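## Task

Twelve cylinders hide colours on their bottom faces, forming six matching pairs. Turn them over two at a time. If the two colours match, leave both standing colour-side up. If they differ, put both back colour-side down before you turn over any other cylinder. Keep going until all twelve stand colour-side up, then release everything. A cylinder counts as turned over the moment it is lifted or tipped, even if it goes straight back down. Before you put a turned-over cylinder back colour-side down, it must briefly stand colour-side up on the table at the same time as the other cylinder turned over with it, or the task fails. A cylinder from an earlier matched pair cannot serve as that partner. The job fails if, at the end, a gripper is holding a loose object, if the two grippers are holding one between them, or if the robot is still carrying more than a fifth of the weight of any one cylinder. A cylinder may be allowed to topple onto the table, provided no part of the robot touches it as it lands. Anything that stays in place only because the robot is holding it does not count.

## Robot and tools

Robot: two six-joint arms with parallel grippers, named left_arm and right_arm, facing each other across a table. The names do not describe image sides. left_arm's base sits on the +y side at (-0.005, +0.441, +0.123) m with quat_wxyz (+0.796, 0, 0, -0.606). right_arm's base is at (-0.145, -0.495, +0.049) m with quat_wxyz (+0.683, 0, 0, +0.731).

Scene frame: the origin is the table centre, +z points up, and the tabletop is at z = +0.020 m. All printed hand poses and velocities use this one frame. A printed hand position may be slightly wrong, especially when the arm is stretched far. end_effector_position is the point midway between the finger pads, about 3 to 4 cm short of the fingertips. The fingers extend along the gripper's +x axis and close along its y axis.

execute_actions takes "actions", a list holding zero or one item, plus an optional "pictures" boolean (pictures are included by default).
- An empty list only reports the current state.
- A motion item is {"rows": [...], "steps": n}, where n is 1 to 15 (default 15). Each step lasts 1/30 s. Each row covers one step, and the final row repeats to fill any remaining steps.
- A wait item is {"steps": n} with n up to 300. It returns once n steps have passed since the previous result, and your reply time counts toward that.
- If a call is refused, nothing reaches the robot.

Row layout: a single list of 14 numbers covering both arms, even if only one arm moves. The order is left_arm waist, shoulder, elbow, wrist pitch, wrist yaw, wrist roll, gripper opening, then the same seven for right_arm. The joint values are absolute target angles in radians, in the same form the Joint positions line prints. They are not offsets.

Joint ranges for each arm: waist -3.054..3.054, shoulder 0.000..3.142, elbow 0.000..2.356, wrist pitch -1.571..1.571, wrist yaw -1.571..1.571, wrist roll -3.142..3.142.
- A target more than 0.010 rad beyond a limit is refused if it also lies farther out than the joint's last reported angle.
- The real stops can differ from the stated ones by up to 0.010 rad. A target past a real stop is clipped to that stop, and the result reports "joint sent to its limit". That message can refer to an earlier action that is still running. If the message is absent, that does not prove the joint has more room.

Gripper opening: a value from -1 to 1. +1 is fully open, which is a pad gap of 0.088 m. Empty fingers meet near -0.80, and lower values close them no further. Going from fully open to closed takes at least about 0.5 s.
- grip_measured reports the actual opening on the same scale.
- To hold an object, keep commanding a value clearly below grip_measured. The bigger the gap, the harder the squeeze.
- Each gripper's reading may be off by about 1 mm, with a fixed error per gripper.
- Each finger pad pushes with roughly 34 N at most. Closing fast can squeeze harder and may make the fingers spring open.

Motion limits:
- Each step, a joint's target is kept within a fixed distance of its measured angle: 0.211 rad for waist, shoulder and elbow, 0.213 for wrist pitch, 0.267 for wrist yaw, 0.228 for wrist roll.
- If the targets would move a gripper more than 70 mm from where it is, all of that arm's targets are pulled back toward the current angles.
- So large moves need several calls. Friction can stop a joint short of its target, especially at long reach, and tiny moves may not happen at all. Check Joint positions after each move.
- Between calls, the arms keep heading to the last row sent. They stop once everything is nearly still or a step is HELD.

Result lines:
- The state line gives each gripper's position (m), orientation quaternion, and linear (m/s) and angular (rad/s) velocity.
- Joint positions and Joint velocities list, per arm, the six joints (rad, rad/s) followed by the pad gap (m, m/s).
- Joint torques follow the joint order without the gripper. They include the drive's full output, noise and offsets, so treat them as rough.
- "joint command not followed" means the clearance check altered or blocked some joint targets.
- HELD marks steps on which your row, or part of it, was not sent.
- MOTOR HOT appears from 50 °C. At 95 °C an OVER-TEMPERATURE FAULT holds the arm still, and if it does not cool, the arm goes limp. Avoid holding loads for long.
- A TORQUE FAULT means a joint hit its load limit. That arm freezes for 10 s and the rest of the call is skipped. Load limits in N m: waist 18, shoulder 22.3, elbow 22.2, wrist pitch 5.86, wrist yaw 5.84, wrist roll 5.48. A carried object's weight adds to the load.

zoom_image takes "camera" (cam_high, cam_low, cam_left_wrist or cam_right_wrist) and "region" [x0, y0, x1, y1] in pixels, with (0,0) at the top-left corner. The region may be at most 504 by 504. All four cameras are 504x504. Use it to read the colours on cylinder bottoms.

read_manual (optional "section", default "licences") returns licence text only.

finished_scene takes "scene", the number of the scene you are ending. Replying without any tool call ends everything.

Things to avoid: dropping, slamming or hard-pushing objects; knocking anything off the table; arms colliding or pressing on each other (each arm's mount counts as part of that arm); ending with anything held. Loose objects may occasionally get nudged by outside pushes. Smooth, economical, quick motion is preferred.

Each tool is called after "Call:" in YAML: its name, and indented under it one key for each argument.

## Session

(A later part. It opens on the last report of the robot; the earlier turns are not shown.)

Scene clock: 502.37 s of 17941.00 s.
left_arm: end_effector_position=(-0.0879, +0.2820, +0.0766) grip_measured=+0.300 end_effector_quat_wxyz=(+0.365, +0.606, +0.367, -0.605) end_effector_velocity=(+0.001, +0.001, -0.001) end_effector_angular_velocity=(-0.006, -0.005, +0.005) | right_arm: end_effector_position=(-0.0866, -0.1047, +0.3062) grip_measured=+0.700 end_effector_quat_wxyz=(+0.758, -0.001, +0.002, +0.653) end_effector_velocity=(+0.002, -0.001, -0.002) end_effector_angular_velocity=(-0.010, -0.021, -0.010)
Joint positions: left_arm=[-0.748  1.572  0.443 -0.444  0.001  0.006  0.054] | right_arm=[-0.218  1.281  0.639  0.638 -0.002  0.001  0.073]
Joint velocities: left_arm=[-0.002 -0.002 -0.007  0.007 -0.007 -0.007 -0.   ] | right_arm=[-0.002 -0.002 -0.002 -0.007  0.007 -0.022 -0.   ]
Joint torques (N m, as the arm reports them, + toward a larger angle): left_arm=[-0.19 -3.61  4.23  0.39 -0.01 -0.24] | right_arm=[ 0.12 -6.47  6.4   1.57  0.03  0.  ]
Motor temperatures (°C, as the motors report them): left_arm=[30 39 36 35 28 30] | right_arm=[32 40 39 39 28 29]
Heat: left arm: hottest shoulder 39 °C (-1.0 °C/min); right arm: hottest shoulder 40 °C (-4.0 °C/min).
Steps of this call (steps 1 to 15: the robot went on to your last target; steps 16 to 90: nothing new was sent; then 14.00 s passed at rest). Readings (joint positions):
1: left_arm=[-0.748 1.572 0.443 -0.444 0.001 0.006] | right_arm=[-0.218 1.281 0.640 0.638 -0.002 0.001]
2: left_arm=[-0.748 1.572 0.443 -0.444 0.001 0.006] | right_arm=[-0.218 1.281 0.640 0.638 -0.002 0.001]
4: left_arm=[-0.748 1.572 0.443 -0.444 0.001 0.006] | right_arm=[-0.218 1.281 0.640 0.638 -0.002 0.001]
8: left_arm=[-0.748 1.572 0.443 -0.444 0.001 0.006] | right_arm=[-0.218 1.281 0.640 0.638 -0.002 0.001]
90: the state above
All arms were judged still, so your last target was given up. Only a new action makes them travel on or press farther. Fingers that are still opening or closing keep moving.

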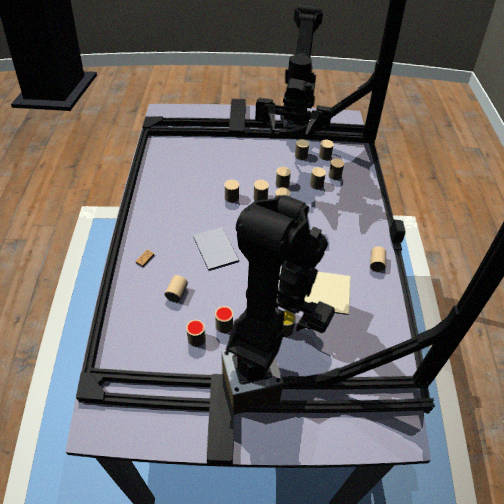

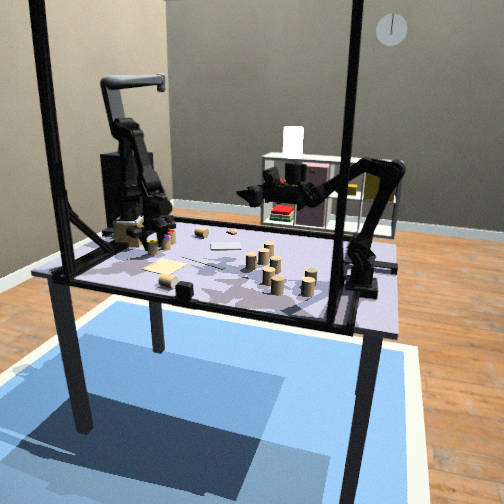

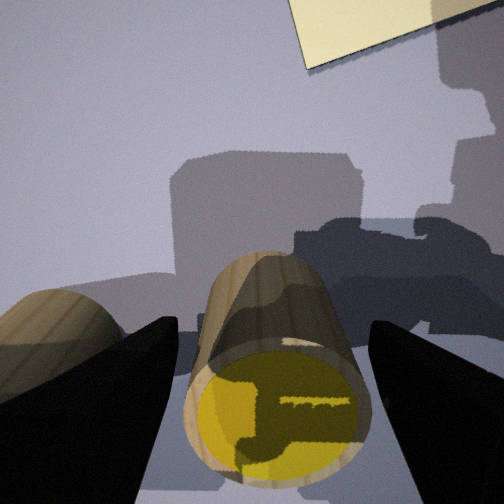

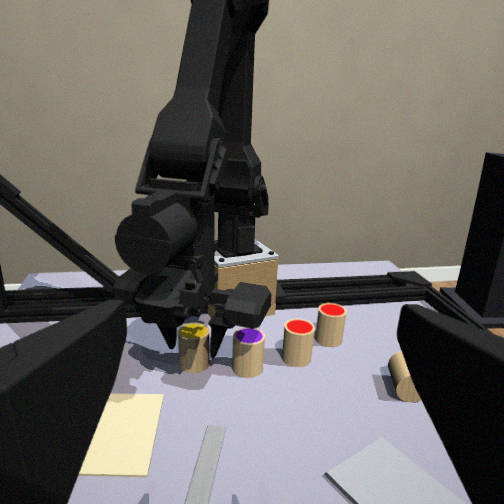

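Call:
execute_actions:
  actions:
    - {"rows":[[-0.75,1.572,0.442,-0.445,0,0,-0.4,-0.216,1.27,0.63,0.64,0,0,0.7]],"steps":9}
  pictures: false

Call:
execute_actions:
  actions:
    - {"rows":[[-0.75,1.5,0.48,-0.55,0,0,-0.4,-0.216,1.27,0.63,0.64,0,0,0.7],[-0.75,1.5,0.48,-0.55,0,0,-0.4,-0.216,1.27,0.63,0.64,0,0,0.7],[-0.75,1.4,0.55,-0.72,0,0,-0.4,-0.216,1.27,0.63,0.64,0,0,0.7],[-0.75,1.4,0.55,-0.72,0,0,-0.4,-0.216,1.27,0.63,0.64,0,0,0.7],[-0.75,1.25,0.64,-0.8,0,0,-0.4,-0.216,1.27,0.63,0.64,0,0,0.7],[-0.75,1.25,0.64,-0.8,0,0,-0.4,-0.216,1.27,0.63,0.64,0,0,0.7],[-0.75,1.25,0.64,-0.8,0,0,-0.4,-0.216,1.27,0.63,0.64,0,0,0.7],[-0.43,1.1,0.6,0.96,0,1.571,-0.4,-0.216,1.27,0.63,0.64,0,0,0.7]],"steps":15}
  pictures: false

Call:
execute_actions:
  actions:
    - {"rows":[[-0.43,1.15,0.4,0.96,0,1.571,-0.4,-0.216,1.27,0.63,0.64,0,0,0.7]],"steps":14}
  pictures: false

Call:
execute_actions:
  actions:
    - {"rows":[[-0.43,1.3,0.34,0.96,0,1.571,-0.4,-0.216,1.39,0.75,0.633,0,0,0.7],[-0.43,1.3,0.34,0.96,0,1.571,-0.4,-0.216,1.39,0.75,0.633,0,0,0.7],[-0.43,1.3,0.34,0.96,0,1.571,-0.4,-0.216,1.39,0.75,0.633,0,0,0.7],[-0.43,1.3,0.34,0.96,0,1.571,-0.4,-0.216,1.39,0.75,0.633,0,0,0.7],[-0.43,1.3,0.34,0.96,0,1.571,-0.4,-0.216,1.39,0.75,0.633,0,0,0.7],[-0.43,1.3,0.34,0.96,0,1.571,-0.4,-0.216,1.39,0.75,0.633,0,0,0.7],[-0.43,1.42,0.41,1.0,0,1.571,-0.4,-0.216,1.39,0.75,0.633,0,0,0.7]],"steps":13}
  pictures: false

Call:
execute_actions:
  actions:
    - {"rows":[[-0.43,1.51,0.48,1.03,0,1.571,-0.4,-0.216,1.39,0.75,0.633,0,0,0.7],[-0.43,1.51,0.48,1.03,0,1.571,-0.4,-0.216,1.39,0.75,0.633,0,0,0.7],[-0.43,1.57,0.54,1.03,0,1.571,-0.4,-0.216,1.39,0.75,0.633,0,0,0.7],[-0.43,1.57,0.54,1.03,0,1.571,-0.4,-0.216,1.39,0.75,0.633,0,0,0.7],[-0.43,1.63,0.605,1.025,0,1.571,-0.4,-0.216,1.39,0.75,0.633,0,0,0.7],[-0.43,1.63,0.605,1.025,0,1.571,-0.4,-0.216,1.39,0.75,0.633,0,0,0.7],[-0.43,1.695,0.674,1.021,0,1.571,-0.4,-0.216,1.39,0.75,0.633,0,0,0.7],[-0.43,1.695,0.674,1.021,0,1.571,-0.4,-0.216,1.39,0.75,0.633,0,0,0.7],[-0.43,1.76,0.748,1.015,0,1.571,-0.4,-0.216,1.39,0.75,0.633,0,0,0.7]],"steps":13}
  pictures: false

Call:
execute_actions:
  actions:
    - {"rows":[[-0.43,1.76,0.748,1.015,0,1.571,-0.4,-0.216,1.39,0.75,0.633,0,0,-0.4]],"steps":10}
  pictures: false

Call:
execute_actions:
  actions:
    - {"rows":[[-0.43,1.76,0.748,1.015,0,1.571,0.7,-0.216,1.39,0.75,0.633,0,0,-0.4],[-0.43,1.76,0.748,1.015,0,1.571,0.7,-0.216,1.39,0.75,0.633,0,0,-0.4],[-0.43,1.76,0.748,1.015,0,1.571,0.7,-0.216,1.39,0.75,0.633,0,0,-0.4],[-0.43,1.76,0.748,1.015,0,1.571,0.7,-0.216,1.39,0.75,0.633,0,0,-0.4],[-0.43,1.76,0.748,1.015,0,1.571,0.7,-0.216,1.39,0.75,0.633,0,0,-0.4],[-0.43,1.76,0.748,1.015,0,1.571,0.7,-0.216,1.39,0.75,0.633,0,0,-0.4],[-0.43,1.6,0.57,1.03,0,1.571,0.7,-0.216,1.39,0.75,0.633,0,0,-0.4],[-0.43,1.6,0.57,1.03,0,1.571,0.7,-0.216,1.39,0.75,0.633,0,0,-0.4],[-0.43,1.51,0.48,1.03,0,1.571,0.7,-0.216,1.27,0.63,0.64,0,0,-0.4],[-0.43,1.51,0.48,1.03,0,1.571,0.7,-0.216,1.27,0.63,0.64,0,0,-0.4],[-0.43,1.42,0.41,1.0,0,1.571,0.7,-0.216,1.27,0.63,0.64,0,0,-0.4]],"steps":13}
  pictures: false

Call:
execute_actions:
  actions:
    - {"rows":[[-0.32,1.2,0.6,-0.91,0,0,0.35,-0.472,1.15,0.9,-1.27,0,0,-0.4]],"steps":15}
  pictures: false

Call:
execute_actions:
  actions:
    - {"rows":[[-0.32,1.2,0.6,-0.91,0,0,0.35,-0.472,1.3,1.1,-1.27,0,0,-0.4]],"steps":9}
  pictures: false

Call:
execute_actions:
  actions:
    - {"rows":[[-0.32,1.3,0.64,-0.91,0,0,0.35,-0.472,1.34,1.02,-1.25,0,0,-0.4],[-0.32,1.3,0.64,-0.91,0,0,0.35,-0.472,1.34,1.02,-1.25,0,0,-0.4],[-0.32,1.3,0.64,-0.91,0,0,0.35,-0.472,1.36,0.98,-1.19,0,0,-0.4],[-0.32,1.3,0.64,-0.91,0,0,0.35,-0.472,1.385,0.935,-1.12,0,0,-0.4]],"steps":10}
  pictures: false

Call:
execute_actions:
  actions:
    - {"rows":[[-0.32,1.33,0.612,-0.855,0,0,0.35,-0.472,1.4,0.9,-1.07,0,0,-0.4],[-0.32,1.36,0.585,-0.8,0,0,0.35,-0.472,1.4,0.9,-1.07,0,0,-0.4],[-0.32,1.39,0.56,-0.745,0,0,0.35,-0.472,1.42,0.862,-1.013,0,0,-0.4],[-0.32,1.42,0.537,-0.69,0,0,0.35,-0.472,1.42,0.862,-1.013,0,0,-0.4],[-0.32,1.45,0.515,-0.637,0,0,0.35,-0.472,1.44,0.825,-0.957,0,0,-0.4],[-0.32,1.48,0.495,-0.587,0,0,0.35,-0.472,1.44,0.825,-0.957,0,0,-0.4],[-0.32,1.505,0.479,-0.545,0,0,0.35,-0.472,1.457,0.792,-0.908,0,0,-0.4],[-0.32,1.525,0.467,-0.513,0,0,0.35,-0.472,1.457,0.792,-0.908,0,0,-0.4],[-0.32,1.541,0.4585,-0.4885,0,0,0.35,-0.472,1.47,0.768,-0.872,0,0,-0.4],[-0.32,1.555,0.45,-0.47,0,0,0.35,-0.472,1.47,0.768,-0.872,0,0,-0.4],[-0.32,1.57,0.443,-0.445,0,0,0.35,-0.472,1.479,0.75,-0.846,0,0,-0.4],[-0.32,1.57,0.443,-0.445,0,0,0.35,-0.472,1.479,0.75,-0.846,0,0,-0.4],[-0.32,1.57,0.443,-0.445,0,0,0.35,-0.472,1.486,0.738,-0.83,0,0,-0.4]],"steps":15}
  pictures: false

Call:
execute_actions:
  actions:
    - {"rows":[[-0.32,1.57,0.443,-0.445,0,0,0.35,-0.472,1.486,0.738,-0.83,0,0,-0.4],[-0.32,1.57,0.443,-0.445,0,0,0.35,-0.472,1.486,0.738,-0.83,0,0,-0.4],[-0.32,1.57,0.443,-0.445,0,0,-0.4,-0.472,1.479,0.75,-0.846,0,0,0.45]],"steps":11}

Scene clock: 531.87 s of 17941.00 s.
left_arm: end_effector_position=(-0.0878, +0.2820, +0.0766) grip_measured=+0.018 end_effector_quat_wxyz=(+0.365, +0.606, +0.366, -0.604) end_effector_velocity=(+0.003, -0.000, +0.000) end_effector_angular_velocity=(-0.004, -0.023, -0.010) | right_arm: end_effector_position=(-0.0866, -0.1048, +0.3062) grip_measured=+0.700 end_effector_quat_wxyz=(+0.758, -0.001, +0.002, +0.653) end_effector_velocity=(-0.002, -0.000, +0.001) end_effector_angular_velocity=(+0.006, -0.008, +0.020)
Joint positions: left_arm=[-0.748  1.572  0.443 -0.444  0.     0.006  0.04 ] | right_arm=[-0.218  1.28   0.639  0.638 -0.002  0.001  0.073]
Joint velocities: left_arm=[-0.002  0.002  0.002 -0.007 -0.022  0.007 -0.   ] | right_arm=[-0.002 -0.002 -0.002  0.007 -0.022 -0.007 -0.   ]
Joint torques (N m, as the arm reports them, + toward a larger angle): left_arm=[-0.24 -3.59  4.24  0.41  0.02 -0.23] | right_arm=[ 0.11 -6.43  6.41  1.54  0.04  0.01]
Motor temperatures (°C, as the motors report them): left_arm=[30 39 36 34 28 30] | right_arm=[32 40 39 42 28 29]
Heat: left arm: hottest shoulder 39 °C (+0.0 °C/min); right arm: hottest wrist pitch 42 °C (+2.0 °C/min).
Steps of this call (steps 1 to 90: nothing new was sent; then 26.20 s passed at rest; steps 91 to 99: all 9 steps of this action). Readings (joint positions):
91: left_arm=[-0.748 1.572 0.443 -0.444 0.001 0.006] | right_arm=[-0.218 1.280 0.639 0.638 -0.002 0.001]
92: left_arm=[-0.748 1.572 0.443 -0.444 0.001 0.006] | right_arm=[-0.218 1.280 0.639 0.638 -0.002 0.001]
94: left_arm=[-0.748 1.572 0.443 -0.444 0.000 0.006] | right_arm=[-0.218 1.280 0.639 0.638 -0.002 0.001]
98: left_arm=[-0.748 1.572 0.443 -0.444 0.000 0.006] | right_arm=[-0.218 1.280 0.639 0.638 -0.002 0.001]
99: the state above

Scene clock: 532.37 s of 17941.00 s.
left_arm: end_effector_position=(-0.0590, +0.1465, +0.2383) grip_measured=+0.017 end_effector_quat_wxyz=(+0.504, +0.429, +0.076, -0.746) end_effector_velocity=(+0.027, -0.288, +0.310) end_effector_angular_velocity=(-2.133, -0.962, -1.125) | right_arm: end_effector_position=(-0.0866, -0.1048, +0.3062) grip_measured=+0.700 end_effector_quat_wxyz=(+0.758, -0.001, +0.002, +0.653) end_effector_velocity=(-0.000, -0.001, -0.002) end_effector_angular_velocity=(-0.010, -0.021, +0.005)
Joint positions: left_arm=[-0.45   1.117  0.598 -0.28  -0.     0.474  0.04 ] | right_arm=[-0.218  1.28   0.639  0.638 -0.002  0.001  0.073]
Joint velocities: left_arm=[ 0.271 -0.134 -0.002  1.795  0.022  1.927  0.   ] | right_arm=[-0.002 -0.002 -0.002 -0.007 -0.007 -0.022 -0.   ]
Joint torques (N m, as the arm reports them, + toward a larger angle): left_arm=[-0.36 -3.6   7.71  1.83  0.04  0.16] | right_arm=[ 0.13 -6.4   6.43  1.57  0.02  0.01]
Motor temperatures (°C, as the motors report them): left_arm=[30 39 36 34 28 30] | right_arm=[32 40 39 42 28 29]
Heat: left arm: hottest shoulder 39 °C (+0.0 °C/min); right arm: hottest wrist pitch 42 °C (+2.0 °C/min).
Steps of this call (steps 1 to 15: all 15 steps of this action). Readings (joint positions):
1: left_arm=[-0.748 1.564 0.447 -0.462 0.000 0.005] | right_arm=[-0.218 1.280 0.639 0.638 -0.002 0.001]
2: left_arm=[-0.748 1.550 0.453 -0.496 0.000 0.005] | right_arm=[-0.218 1.280 0.639 0.638 -0.002 0.001]
4: left_arm=[-0.748 1.486 0.489 -0.614 0.000 0.005] | right_arm=[-0.218 1.280 0.639 0.638 -0.002 0.001]
8: left_arm=[-0.727 1.293 0.593 -0.701 0.009 0.044] | right_arm=[-0.218 1.280 0.639 0.638 -0.002 0.001]
15: the state above

Scene clock: 532.83 s of 17941.00 s.
left_arm: end_effector_position=(-0.0620, +0.0978, +0.3050) grip_measured=+0.018 end_effector_quat_wxyz=(+0.452, +0.464, -0.443, -0.620) end_effector_velocity=(-0.009, -0.069, +0.395) end_effector_angular_velocity=(-2.124, -1.574, -0.329) | right_arm: end_effector_position=(-0.0866, -0.1048, +0.3062) grip_measured=+0.700 end_effector_quat_wxyz=(+0.758, -0.001, +0.002, +0.653) end_effector_velocity=(-0.000, -0.001, +0.000) end_effector_angular_velocity=(-0.001, +0.008, +0.005)
Joint positions: left_arm=[-0.433  1.155  0.397  0.582  0.001  1.39   0.04 ] | right_arm=[-0.218  1.28   0.639  0.638 -0.002  0.001  0.073]
Joint velocities: left_arm=[ 0.002 -0.002 -0.002  1.839 -0.007  1.927 -0.   ] | right_arm=[-0.002 -0.007 -0.002 -0.007 -0.007  0.007 -0.   ]
Joint torques (N m, as the arm reports them, + toward a larger angle): left_arm=[ 0.17 -3.8   7.64  2.42  0.03  0.11] | right_arm=[ 0.17 -6.43  6.42  1.58  0.02 -0.01]
Motor temperatures (°C, as the motors report them): left_arm=[30 39 36 34 28 30] | right_arm=[32 40 39 42 28 29]
Heat: left arm: hottest shoulder 39 °C (+0.0 °C/min); right arm: hottest wrist pitch 42 °C (+2.0 °C/min).
Steps of this call (steps 1 to 14: all 14 steps of this action). Readings (joint positions):
1: left_arm=[-0.443 1.117 0.570 -0.195 0.000 0.540] | right_arm=[-0.218 1.280 0.639 0.638 -0.002 0.001]
2: left_arm=[-0.440 1.117 0.537 -0.124 0.001 0.606] | right_arm=[-0.218 1.280 0.639 0.638 -0.002 0.001]
4: left_arm=[-0.436 1.132 0.463 -0.022 0.001 0.738] | right_arm=[-0.218 1.280 0.639 0.638 -0.002 0.001]
8: left_arm=[-0.433 1.158 0.395 0.208 0.001 1.000] | right_arm=[-0.218 1.280 0.639 0.638 -0.002 0.001]
14: the state above

Scene clock: 533.27 s of 17941.00 s.
left_arm: end_effector_position=(-0.0665, +0.0693, +0.3061) grip_measured=+0.018 end_effector_quat_wxyz=(+0.453, +0.462, -0.532, -0.546) end_effector_velocity=(-0.003, -0.011, -0.009) end_effector_angular_velocity=(+0.001, -0.008, -0.000) | right_arm: end_effector_position=(-0.0829, -0.0799, +0.3121) grip_measured=+0.700 end_effector_quat_wxyz=(+0.758, -0.002, +0.002, +0.653) end_effector_velocity=(+0.002, +0.002, -0.001) end_effector_angular_velocity=(-0.008, -0.006, -0.010)
Joint positions: left_arm=[-0.432  1.409  0.396  0.988  0.001  1.564  0.04 ] | right_arm=[-0.218  1.378  0.738  0.635 -0.002  0.001  0.073]
Joint velocities: left_arm=[-0.007  0.09   0.022  0.066 -0.007  0.007 -0.   ] | right_arm=[-0.002  0.007  0.007 -0.007  0.007 -0.007 -0.   ]
Joint torques (N m, as the arm reports them, + toward a larger angle): left_arm=[ 0.2  -3.95  7.76  2.41  0.03  0.11] | right_arm=[ 0.19 -4.73  8.52  1.32  0.    0.  ]
Motor temperatures (°C, as the motors report them): left_arm=[30 39 36 34 28 30] | right_arm=[32 40 39 42 28 29]
Heat: left arm: hottest shoulder 39 °C (+0.0 °C/min); right arm: hottest wrist pitch 42 °C (+2.0 °C/min).
Steps of this call (steps 1 to 13: all 13 steps of this action). Readings (joint positions):
1: left_arm=[-0.433 1.174 0.391 0.655 0.001 1.444] | right_arm=[-0.218 1.292 0.650 0.637 -0.002 0.001]
2: left_arm=[-0.433 1.201 0.388 0.727 0.001 1.482] | right_arm=[-0.218 1.315 0.674 0.636 -0.002 0.001]
4: left_arm=[-0.432 1.256 0.370 0.829 0.001 1.526] | right_arm=[-0.218 1.355 0.716 0.636 -0.002 0.001]
8: left_arm=[-0.432 1.341 0.364 0.951 0.001 1.557] | right_arm=[-0.218 1.375 0.734 0.635 -0.002 0.001]
13: the state above

Scene clock: 533.70 s of 17941.00 s.
left_arm: end_effector_position=(-0.0805, -0.0158, +0.3099) grip_measured=+0.018 end_effector_quat_wxyz=(+0.459, +0.457, -0.537, -0.541) end_effector_velocity=(-0.013, -0.051, -0.023) end_effector_angular_velocity=(+0.052, -0.001, -0.015) | right_arm: end_effector_position=(-0.0829, -0.0798, +0.3123) grip_measured=+0.700 end_effector_quat_wxyz=(+0.758, -0.001, +0.002, +0.653) end_effector_velocity=(+0.004, -0.001, -0.002) end_effector_angular_velocity=(-0.010, -0.021, -0.015)
Joint positions: left_arm=[-0.432  1.74   0.723  1.016  0.001  1.565  0.04 ] | right_arm=[-0.218  1.378  0.739  0.635 -0.002  0.001  0.073]
Joint velocities: left_arm=[-0.007  0.212  0.198 -0.037  0.007 -0.007 -0.   ] | right_arm=[-0.007 -0.002 -0.002 -0.007  0.007 -0.022 -0.   ]
Joint torques (N m, as the arm reports them, + toward a larger angle): left_arm=[ 0.18 -6.14  7.22  2.06  0.03  0.11] | right_arm=[ 0.11 -4.7   8.64  1.31  0.02  0.02]
Motor temperatures (°C, as the motors report them): left_arm=[30 39 36 35 28 30] | right_arm=[32 40 39 42 28 29]
Heat: left arm: hottest shoulder 39 °C (+0.0 °C/min); right arm: hottest wrist pitch 42 °C (+2.0 °C/min).
Steps of this call (steps 1 to 13: all 13 steps of this action). Readings (joint positions):
1: left_arm=[-0.432 1.425 0.407 0.998 0.001 1.564] | right_arm=[-0.218 1.378 0.738 0.635 -0.002 0.001]
2: left_arm=[-0.432 1.449 0.426 1.009 0.001 1.564] | right_arm=[-0.218 1.378 0.738 0.635 -0.002 0.001]
4: left_arm=[-0.432 1.507 0.479 1.018 0.001 1.565] | right_arm=[-0.218 1.378 0.739 0.635 -0.002 0.001]
8: left_arm=[-0.432 1.628 0.602 1.020 0.001 1.565] | right_arm=[-0.218 1.378 0.739 0.635 -0.002 0.001]
13: the state above

Scene clock: 534.03 s of 17941.00 s.
left_arm: end_effector_position=(-0.0796, -0.0194, +0.3095) grip_measured=+0.017 end_effector_quat_wxyz=(+0.459, +0.458, -0.537, -0.540) end_effector_velocity=(-0.004, +0.001, -0.007) end_effector_angular_velocity=(+0.025, -0.011, -0.015) | right_arm: end_effector_position=(-0.0841, -0.0796, +0.3122) grip_measured=+0.003 end_effector_quat_wxyz=(+0.757, -0.002, +0.002, +0.654) end_effector_velocity=(-0.000, -0.001, -0.002) end_effector_angular_velocity=(-0.006, +0.008, +0.005)
Joint positions: left_arm=[-0.429  1.752  0.736  1.015  0.001  1.567  0.04 ] | right_arm=[-0.215  1.378  0.739  0.634 -0.002 -0.     0.039]
Joint velocities: left_arm=[-0.007  0.002 -0.002 -0.022  0.007  0.007 -0.   ] | right_arm=[-0.002 -0.002 -0.002 -0.007 -0.007  0.007 -0.   ]
Joint torques (N m, as the arm reports them, + toward a larger angle): left_arm=[-0.1  -5.73  7.74  2.06  0.02  0.08] | right_arm=[-0.07 -4.77  8.66  1.33  0.02  0.03]
Motor temperatures (°C, as the motors report them): left_arm=[30 40 36 35 28 30] | right_arm=[32 40 40 42 28 29]
Heat: left arm: hottest shoulder 40 °C (+1.0 °C/min); right arm: hottest wrist pitch 42 °C (+2.0 °C/min).
Steps of this call (steps 1 to 10: all 10 steps of this action). Readings (joint positions):
1: left_arm=[-0.432 1.745 0.727 1.015 0.001 1.565] | right_arm=[-0.218 1.378 0.739 0.635 -0.002 0.001]
2: left_arm=[-0.432 1.748 0.730 1.015 0.001 1.565] | right_arm=[-0.218 1.378 0.739 0.635 -0.002 0.001]
4: left_arm=[-0.432 1.751 0.734 1.015 0.001 1.565] | right_arm=[-0.218 1.378 0.739 0.635 -0.002 0.001]
8: left_arm=[-0.429 1.752 0.736 1.015 0.001 1.567] | right_arm=[-0.215 1.378 0.739 0.634 -0.002 -0.000]
10: the state above

Scene clock: 534.47 s of 17941.00 s.
left_arm: end_effector_position=(-0.0682, +0.0514, +0.3119) grip_measured=+0.694 end_effector_quat_wxyz=(+0.458, +0.458, -0.536, -0.540) end_effector_velocity=(+0.033, +0.202, +0.036) end_effector_angular_velocity=(-0.110, +0.040, +0.005) | right_arm: end_effector_position=(-0.0873, -0.1008, +0.3051) grip_measured=+0.003 end_effector_quat_wxyz=(+0.757, -0.003, +0.004, +0.654) end_effector_velocity=(-0.009, -0.059, -0.010) end_effector_angular_velocity=(+0.015, +0.020, +0.005)
Joint positions: left_arm=[-0.429  1.481  0.463  1.013  0.001  1.567  0.073] | right_arm=[-0.215  1.297  0.652  0.635 -0.002 -0.     0.039]
Joint velocities: left_arm=[-0.002 -0.901 -0.72  -0.066 -0.007 -0.022 -0.005] | right_arm=[-0.002 -0.242 -0.222 -0.007 -0.007  0.022 -0.   ]
Joint torques (N m, as the arm reports them, + toward a larger angle): left_arm=[-0.1  -3.68  6.85  1.69  0.03  0.07] | right_arm=[-0.04 -6.22  6.74  1.69  0.03  0.03]
Motor temperatures (°C, as the motors report them): left_arm=[30 40 36 35 28 30] | right_arm=[32 40 40 42 28 29]
Heat: left arm: hottest shoulder 40 °C (+1.0 °C/min); right arm: hottest wrist pitch 42 °C (+2.0 °C/min).
Steps of this call (steps 1 to 13: all 13 steps of this action). Readings (joint positions):
1: left_arm=[-0.429 1.752 0.736 1.015 0.001 1.567] | right_arm=[-0.215 1.378 0.739 0.634 -0.002 -0.000]
2: left_arm=[-0.429 1.752 0.736 1.015 0.001 1.567] | right_arm=[-0.215 1.378 0.739 0.634 -0.002 -0.000]
4: left_arm=[-0.429 1.753 0.737 1.015 0.001 1.567] | right_arm=[-0.215 1.378 0.739 0.634 -0.002 -0.000]
8: left_arm=[-0.429 1.702 0.679 1.017 0.001 1.567] | right_arm=[-0.215 1.380 0.739 0.633 -0.002 -0.000]
13: the state above

Scene clock: 534.97 s of 17941.00 s.
left_arm: end_effector_position=(-0.0249, +0.0844, +0.2885) grip_measured=+0.351 end_effector_quat_wxyz=(+0.581, +0.370, -0.079, -0.721) end_effector_velocity=(+0.011, +0.179, -0.363) end_effector_angular_velocity=(+1.953, +1.690, +0.891) | right_arm: end_effector_position=(-0.0039, -0.1611, +0.3012) grip_measured=+0.003 end_effector_quat_wxyz=(+0.815, -0.117, +0.175, +0.539) end_effector_velocity=(-0.062, -0.155, -0.383) end_effector_angular_velocity=(-1.758, +0.739, -0.003)
Joint positions: left_arm=[-0.323  1.201  0.604  0.141  0.003  0.652  0.056] | right_arm=[-0.468  1.149  0.9   -0.176  0.003 -0.     0.039]
Joint velocities: left_arm=[ 0.002 -0.002 -0.002 -1.853 -0.007 -2.    -0.001] | right_arm=[-0.012  0.022 -0.002 -1.883 -0.007 -0.007 -0.   ]
Joint torques (N m, as the arm reports them, + toward a larger angle): left_arm=[ 0.28 -3.9   7.14  1.74 -0.05 -0.28] | right_arm=[-0.36 -4.68  7.78  1.5  -0.11  0.04]
Motor temperatures (°C, as the motors report them): left_arm=[30 40 36 35 28 30] | right_arm=[32 40 40 42 28 29]
Heat: left arm: hottest shoulder 40 °C (+1.0 °C/min); right arm: hottest wrist pitch 42 °C (+2.0 °C/min).
Steps of this call (steps 1 to 15: all 15 steps of this action). Readings (joint positions):
1: left_arm=[-0.423 1.444 0.464 0.973 0.005 1.538] | right_arm=[-0.226 1.284 0.662 0.603 -0.011 -0.000]
2: left_arm=[-0.404 1.409 0.481 0.906 0.006 1.488] | right_arm=[-0.254 1.273 0.683 0.558 -0.012 -0.000]
4: left_arm=[-0.361 1.327 0.530 0.804 0.005 1.372] | right_arm=[-0.325 1.248 0.741 0.484 -0.006 -0.000]
8: left_arm=[-0.325 1.206 0.602 0.583 0.003 1.109] | right_arm=[-0.448 1.174 0.867 0.261 0.004 -0.000]
15: the state above

Scene clock: 535.27 s of 17941.00 s.
left_arm: end_effector_position=(-0.0205, +0.1655, +0.1990) grip_measured=+0.350 end_effector_quat_wxyz=(+0.583, +0.381, +0.305, -0.650) end_effector_velocity=(+0.020, +0.352, -0.218) end_effector_angular_velocity=(+1.928, +0.466, +0.935) | right_arm: end_effector_position=(-0.0174, -0.1944, +0.2394) grip_measured=+0.002 end_effector_quat_wxyz=(+0.744, -0.250, +0.377, +0.491) end_effector_velocity=(-0.125, -0.294, -0.243) end_effector_angular_velocity=(-1.736, +0.729, +0.020)
Joint positions: left_arm=[-0.322  1.201  0.603 -0.42   0.003  0.095  0.056] | right_arm=[-0.469  1.287  1.084 -0.736  0.003 -0.     0.039]
Joint velocities: left_arm=[ 0.002 -0.002 -0.002 -1.897 -0.007 -1.092 -0.   ] | right_arm=[-0.002  0.046  0.032 -1.868 -0.007 -0.022 -0.   ]
Joint torques (N m, as the arm reports them, + toward a larger angle): left_arm=[ 0.13 -3.52  6.54  1.31 -0.06 -0.27] | right_arm=[-0.28 -4.21  8.45  0.9  -0.11  0.03]
Motor temperatures (°C, as the motors report them): left_arm=[30 40 36 35 28 30] | right_arm=[32 40 40 42 28 29]
Heat: left arm: hottest shoulder 40 °C (+1.0 °C/min); right arm: hottest wrist pitch 42 °C (+2.0 °C/min).
Steps of this call (steps 1 to 9: all 9 steps of this action). Readings (joint positions):
1: left_arm=[-0.323 1.201 0.603 0.079 0.003 0.586] | right_arm=[-0.468 1.171 0.926 -0.257 0.003 -0.000]
2: left_arm=[-0.323 1.201 0.603 0.017 0.003 0.522] | right_arm=[-0.469 1.207 0.970 -0.314 0.003 -0.000]
4: left_arm=[-0.322 1.201 0.603 -0.108 0.003 0.391] | right_arm=[-0.469 1.267 1.045 -0.422 0.003 -0.000]
8: left_arm=[-0.322 1.201 0.603 -0.357 0.003 0.137] | right_arm=[-0.469 1.285 1.083 -0.673 0.003 -0.000]
9: the state above

Scene clock: 535.60 s of 17941.00 s.
left_arm: end_effector_position=(-0.0156, +0.2579, +0.1585) grip_measured=+0.350 end_effector_quat_wxyz=(+0.490, +0.508, +0.480, -0.522) end_effector_velocity=(+0.004, +0.058, +0.008) end_effector_angular_velocity=(+0.285, -0.021, +0.034) | right_arm: end_effector_position=(-0.0588, -0.2920, +0.1410) grip_measured=+0.002 end_effector_quat_wxyz=(+0.594, -0.388, +0.585, +0.392) end_effector_velocity=(-0.014, -0.032, -0.005) end_effector_angular_velocity=(-0.143, +0.068, +0.020)
Joint positions: left_arm=[-0.322  1.294  0.629 -0.881  0.003  0.008  0.056] | right_arm=[-0.469  1.385  0.933 -1.105  0.003 -0.     0.039]
Joint velocities: left_arm=[-0.002 -0.002  0.042 -0.33  -0.007 -0.037  0.   ] | right_arm=[-0.002  0.002 -0.017 -0.139 -0.007 -0.022  0.   ]
Joint torques (N m, as the arm reports them, + toward a larger angle): left_arm=[ 0.2  -2.65  6.94  0.44 -0.09 -0.26] | right_arm=[-0.18 -4.94  6.64  0.16 -0.12  0.03]
Motor temperatures (°C, as the motors report them): left_arm=[30 40 36 35 28 30] | right_arm=[32 40 40 42 28 29]
Heat: left arm: hottest shoulder 40 °C (+1.0 °C/min); right arm: hottest wrist pitch 42 °C (+2.0 °C/min).
Steps of this call (steps 1 to 10: all 10 steps of this action). Readings (joint positions):
1: left_arm=[-0.322 1.214 0.607 -0.485 0.003 0.067] | right_arm=[-0.469 1.292 1.080 -0.795 0.003 -0.000]
2: left_arm=[-0.322 1.235 0.616 -0.544 0.003 0.047] | right_arm=[-0.469 1.298 1.072 -0.853 0.003 -0.000]
4: left_arm=[-0.322 1.275 0.625 -0.665 0.003 0.025] | right_arm=[-0.469 1.320 1.035 -0.964 0.003 -0.000]
8: left_arm=[-0.322 1.294 0.626 -0.855 0.003 0.010] | right_arm=[-0.469 1.378 0.943 -1.091 0.003 -0.000]
10: the state above

Scene clock: 536.10 s of 17941.00 s.
left_arm: end_effector_position=(-0.0154, +0.2615, +0.0798) grip_measured=+0.350 end_effector_quat_wxyz=(+0.484, +0.514, +0.486, -0.515) end_effector_velocity=(+0.000, -0.009, -0.018) end_effector_angular_velocity=(-0.056, -0.004, +0.020) | right_arm: end_effector_position=(-0.0598, -0.2945, +0.0818) grip_measured=+0.002 end_effector_quat_wxyz=(+0.590, -0.391, +0.589, +0.390) end_effector_velocity=(-0.005, -0.011, -0.006) end_effector_angular_velocity=(-0.044, +0.027, -0.010)
Joint positions: left_arm=[-0.322  1.56   0.45  -0.463  0.003  0.006  0.056] | right_arm=[-0.47   1.472  0.757 -0.857  0.002 -0.     0.039]
Joint velocities: left_arm=[-0.002  0.071 -0.042  0.168 -0.007 -0.022 -0.   ] | right_arm=[-0.002  0.007 -0.022 -0.022 -0.007  0.007 -0.   ]
Joint torques (N m, as the arm reports them, + toward a larger angle): left_arm=[ 0.19 -3.21  3.95  0.68 -0.08 -0.25] | right_arm=[-0.22 -3.55  3.96  0.99 -0.1   0.03]
Motor temperatures (°C, as the motors report them): left_arm=[30 40 36 35 28 30] | right_arm=[32 40 40 41 28 29]
Heat: left arm: hottest shoulder 40 °C (+1.0 °C/min); right arm: hottest wrist pitch 41 °C (+1.0 °C/min).
Steps of this call (steps 1 to 15: all 15 steps of this action). Readings (joint positions):
1: left_arm=[-0.322 1.298 0.629 -0.884 0.003 0.007] | right_arm=[-0.469 1.385 0.931 -1.102 0.003 -0.000]
2: left_arm=[-0.322 1.308 0.623 -0.863 0.003 0.007] | right_arm=[-0.469 1.385 0.927 -1.089 0.003 -0.000]
4: left_arm=[-0.322 1.349 0.597 -0.784 0.003 0.007] | right_arm=[-0.469 1.392 0.905 -1.048 0.003 -0.000]
8: left_arm=[-0.322 1.463 0.513 -0.612 0.003 0.006] | right_arm=[-0.469 1.430 0.834 -0.955 0.003 -0.000]
15: the state above

Scene clock: 536.47 s of 17941.00 s.
left_arm: end_effector_position=(-0.0156, +0.2595, +0.0789) grip_measured=+0.019 end_effector_quat_wxyz=(+0.486, +0.511, +0.485, -0.517) end_effector_velocity=(+0.002, +0.005, +0.001) end_effector_angular_velocity=(+0.017, -0.008, +0.010) | right_arm: end_effector_position=(-0.0589, -0.2926, +0.0811) grip_measured=+0.425 end_effector_quat_wxyz=(+0.593, -0.389, +0.587, +0.391) end_effector_velocity=(-0.003, -0.005, -0.000) end_effector_angular_velocity=(-0.017, +0.015, -0.010)
Joint positions: left_arm=[-0.322  1.564  0.448 -0.448  0.004  0.006  0.04 ] | right_arm=[-0.47   1.474  0.756 -0.844  0.002 -0.     0.06 ]
Joint velocities: left_arm=[ 0.002 -0.007 -0.002 -0.022 -0.007 -0.007 -0.   ] | right_arm=[-0.002 -0.002 -0.002 -0.022 -0.007  0.007  0.008]
Joint torques (N m, as the arm reports them, + toward a larger angle): left_arm=[ 0.2  -3.04  3.74  0.68 -0.1  -0.24] | right_arm=[-0.17 -4.49  5.06  0.   -0.1   0.02]
Motor temperatures (°C, as the motors report them): left_arm=[30 40 36 35 28 30] | right_arm=[32 40 40 41 28 29]
Heat: left arm: hottest shoulder 40 °C (+1.0 °C/min); right arm: hottest wrist pitch 41 °C (+1.0 °C/min).
Steps of this call (steps 1 to 11: all 11 steps of this action). Readings (joint positions):
1: left_arm=[-0.322 1.561 0.449 -0.458 0.003 0.006] | right_arm=[-0.470 1.472 0.757 -0.857 0.002 -0.000]
2: left_arm=[-0.322 1.562 0.449 -0.454 0.003 0.006] | right_arm=[-0.470 1.472 0.756 -0.857 0.002 -0.000]
4: left_arm=[-0.322 1.563 0.449 -0.450 0.003 0.006] | right_arm=[-0.470 1.472 0.756 -0.857 0.002 -0.000]
8: left_arm=[-0.322 1.564 0.449 -0.448 0.004 0.006] | right_arm=[-0.470 1.474 0.756 -0.844 0.002 -0.000]
11: the state above

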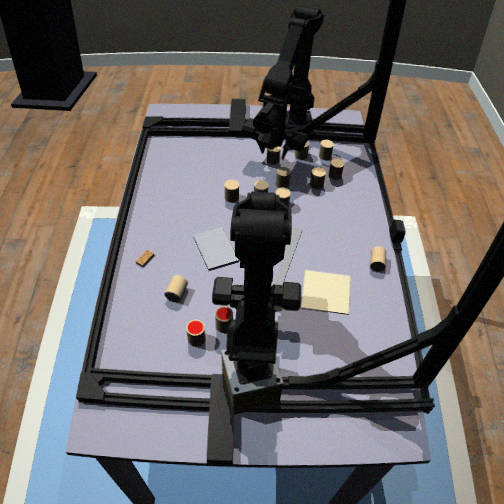

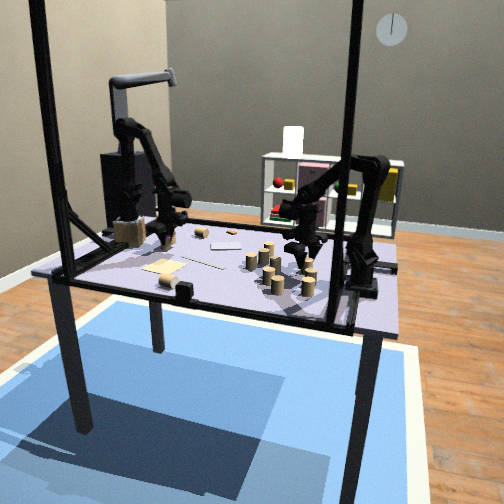

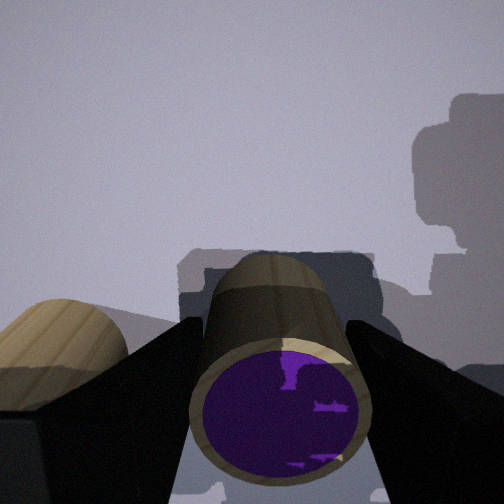

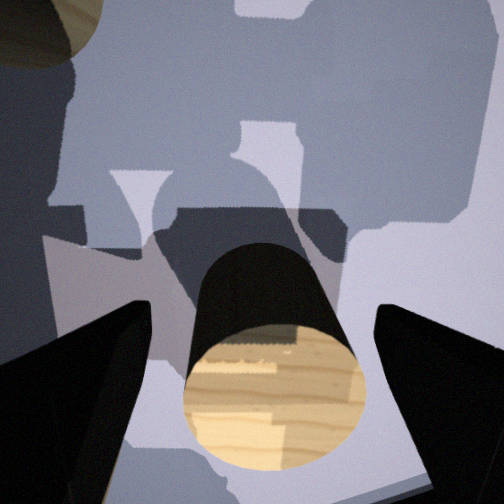

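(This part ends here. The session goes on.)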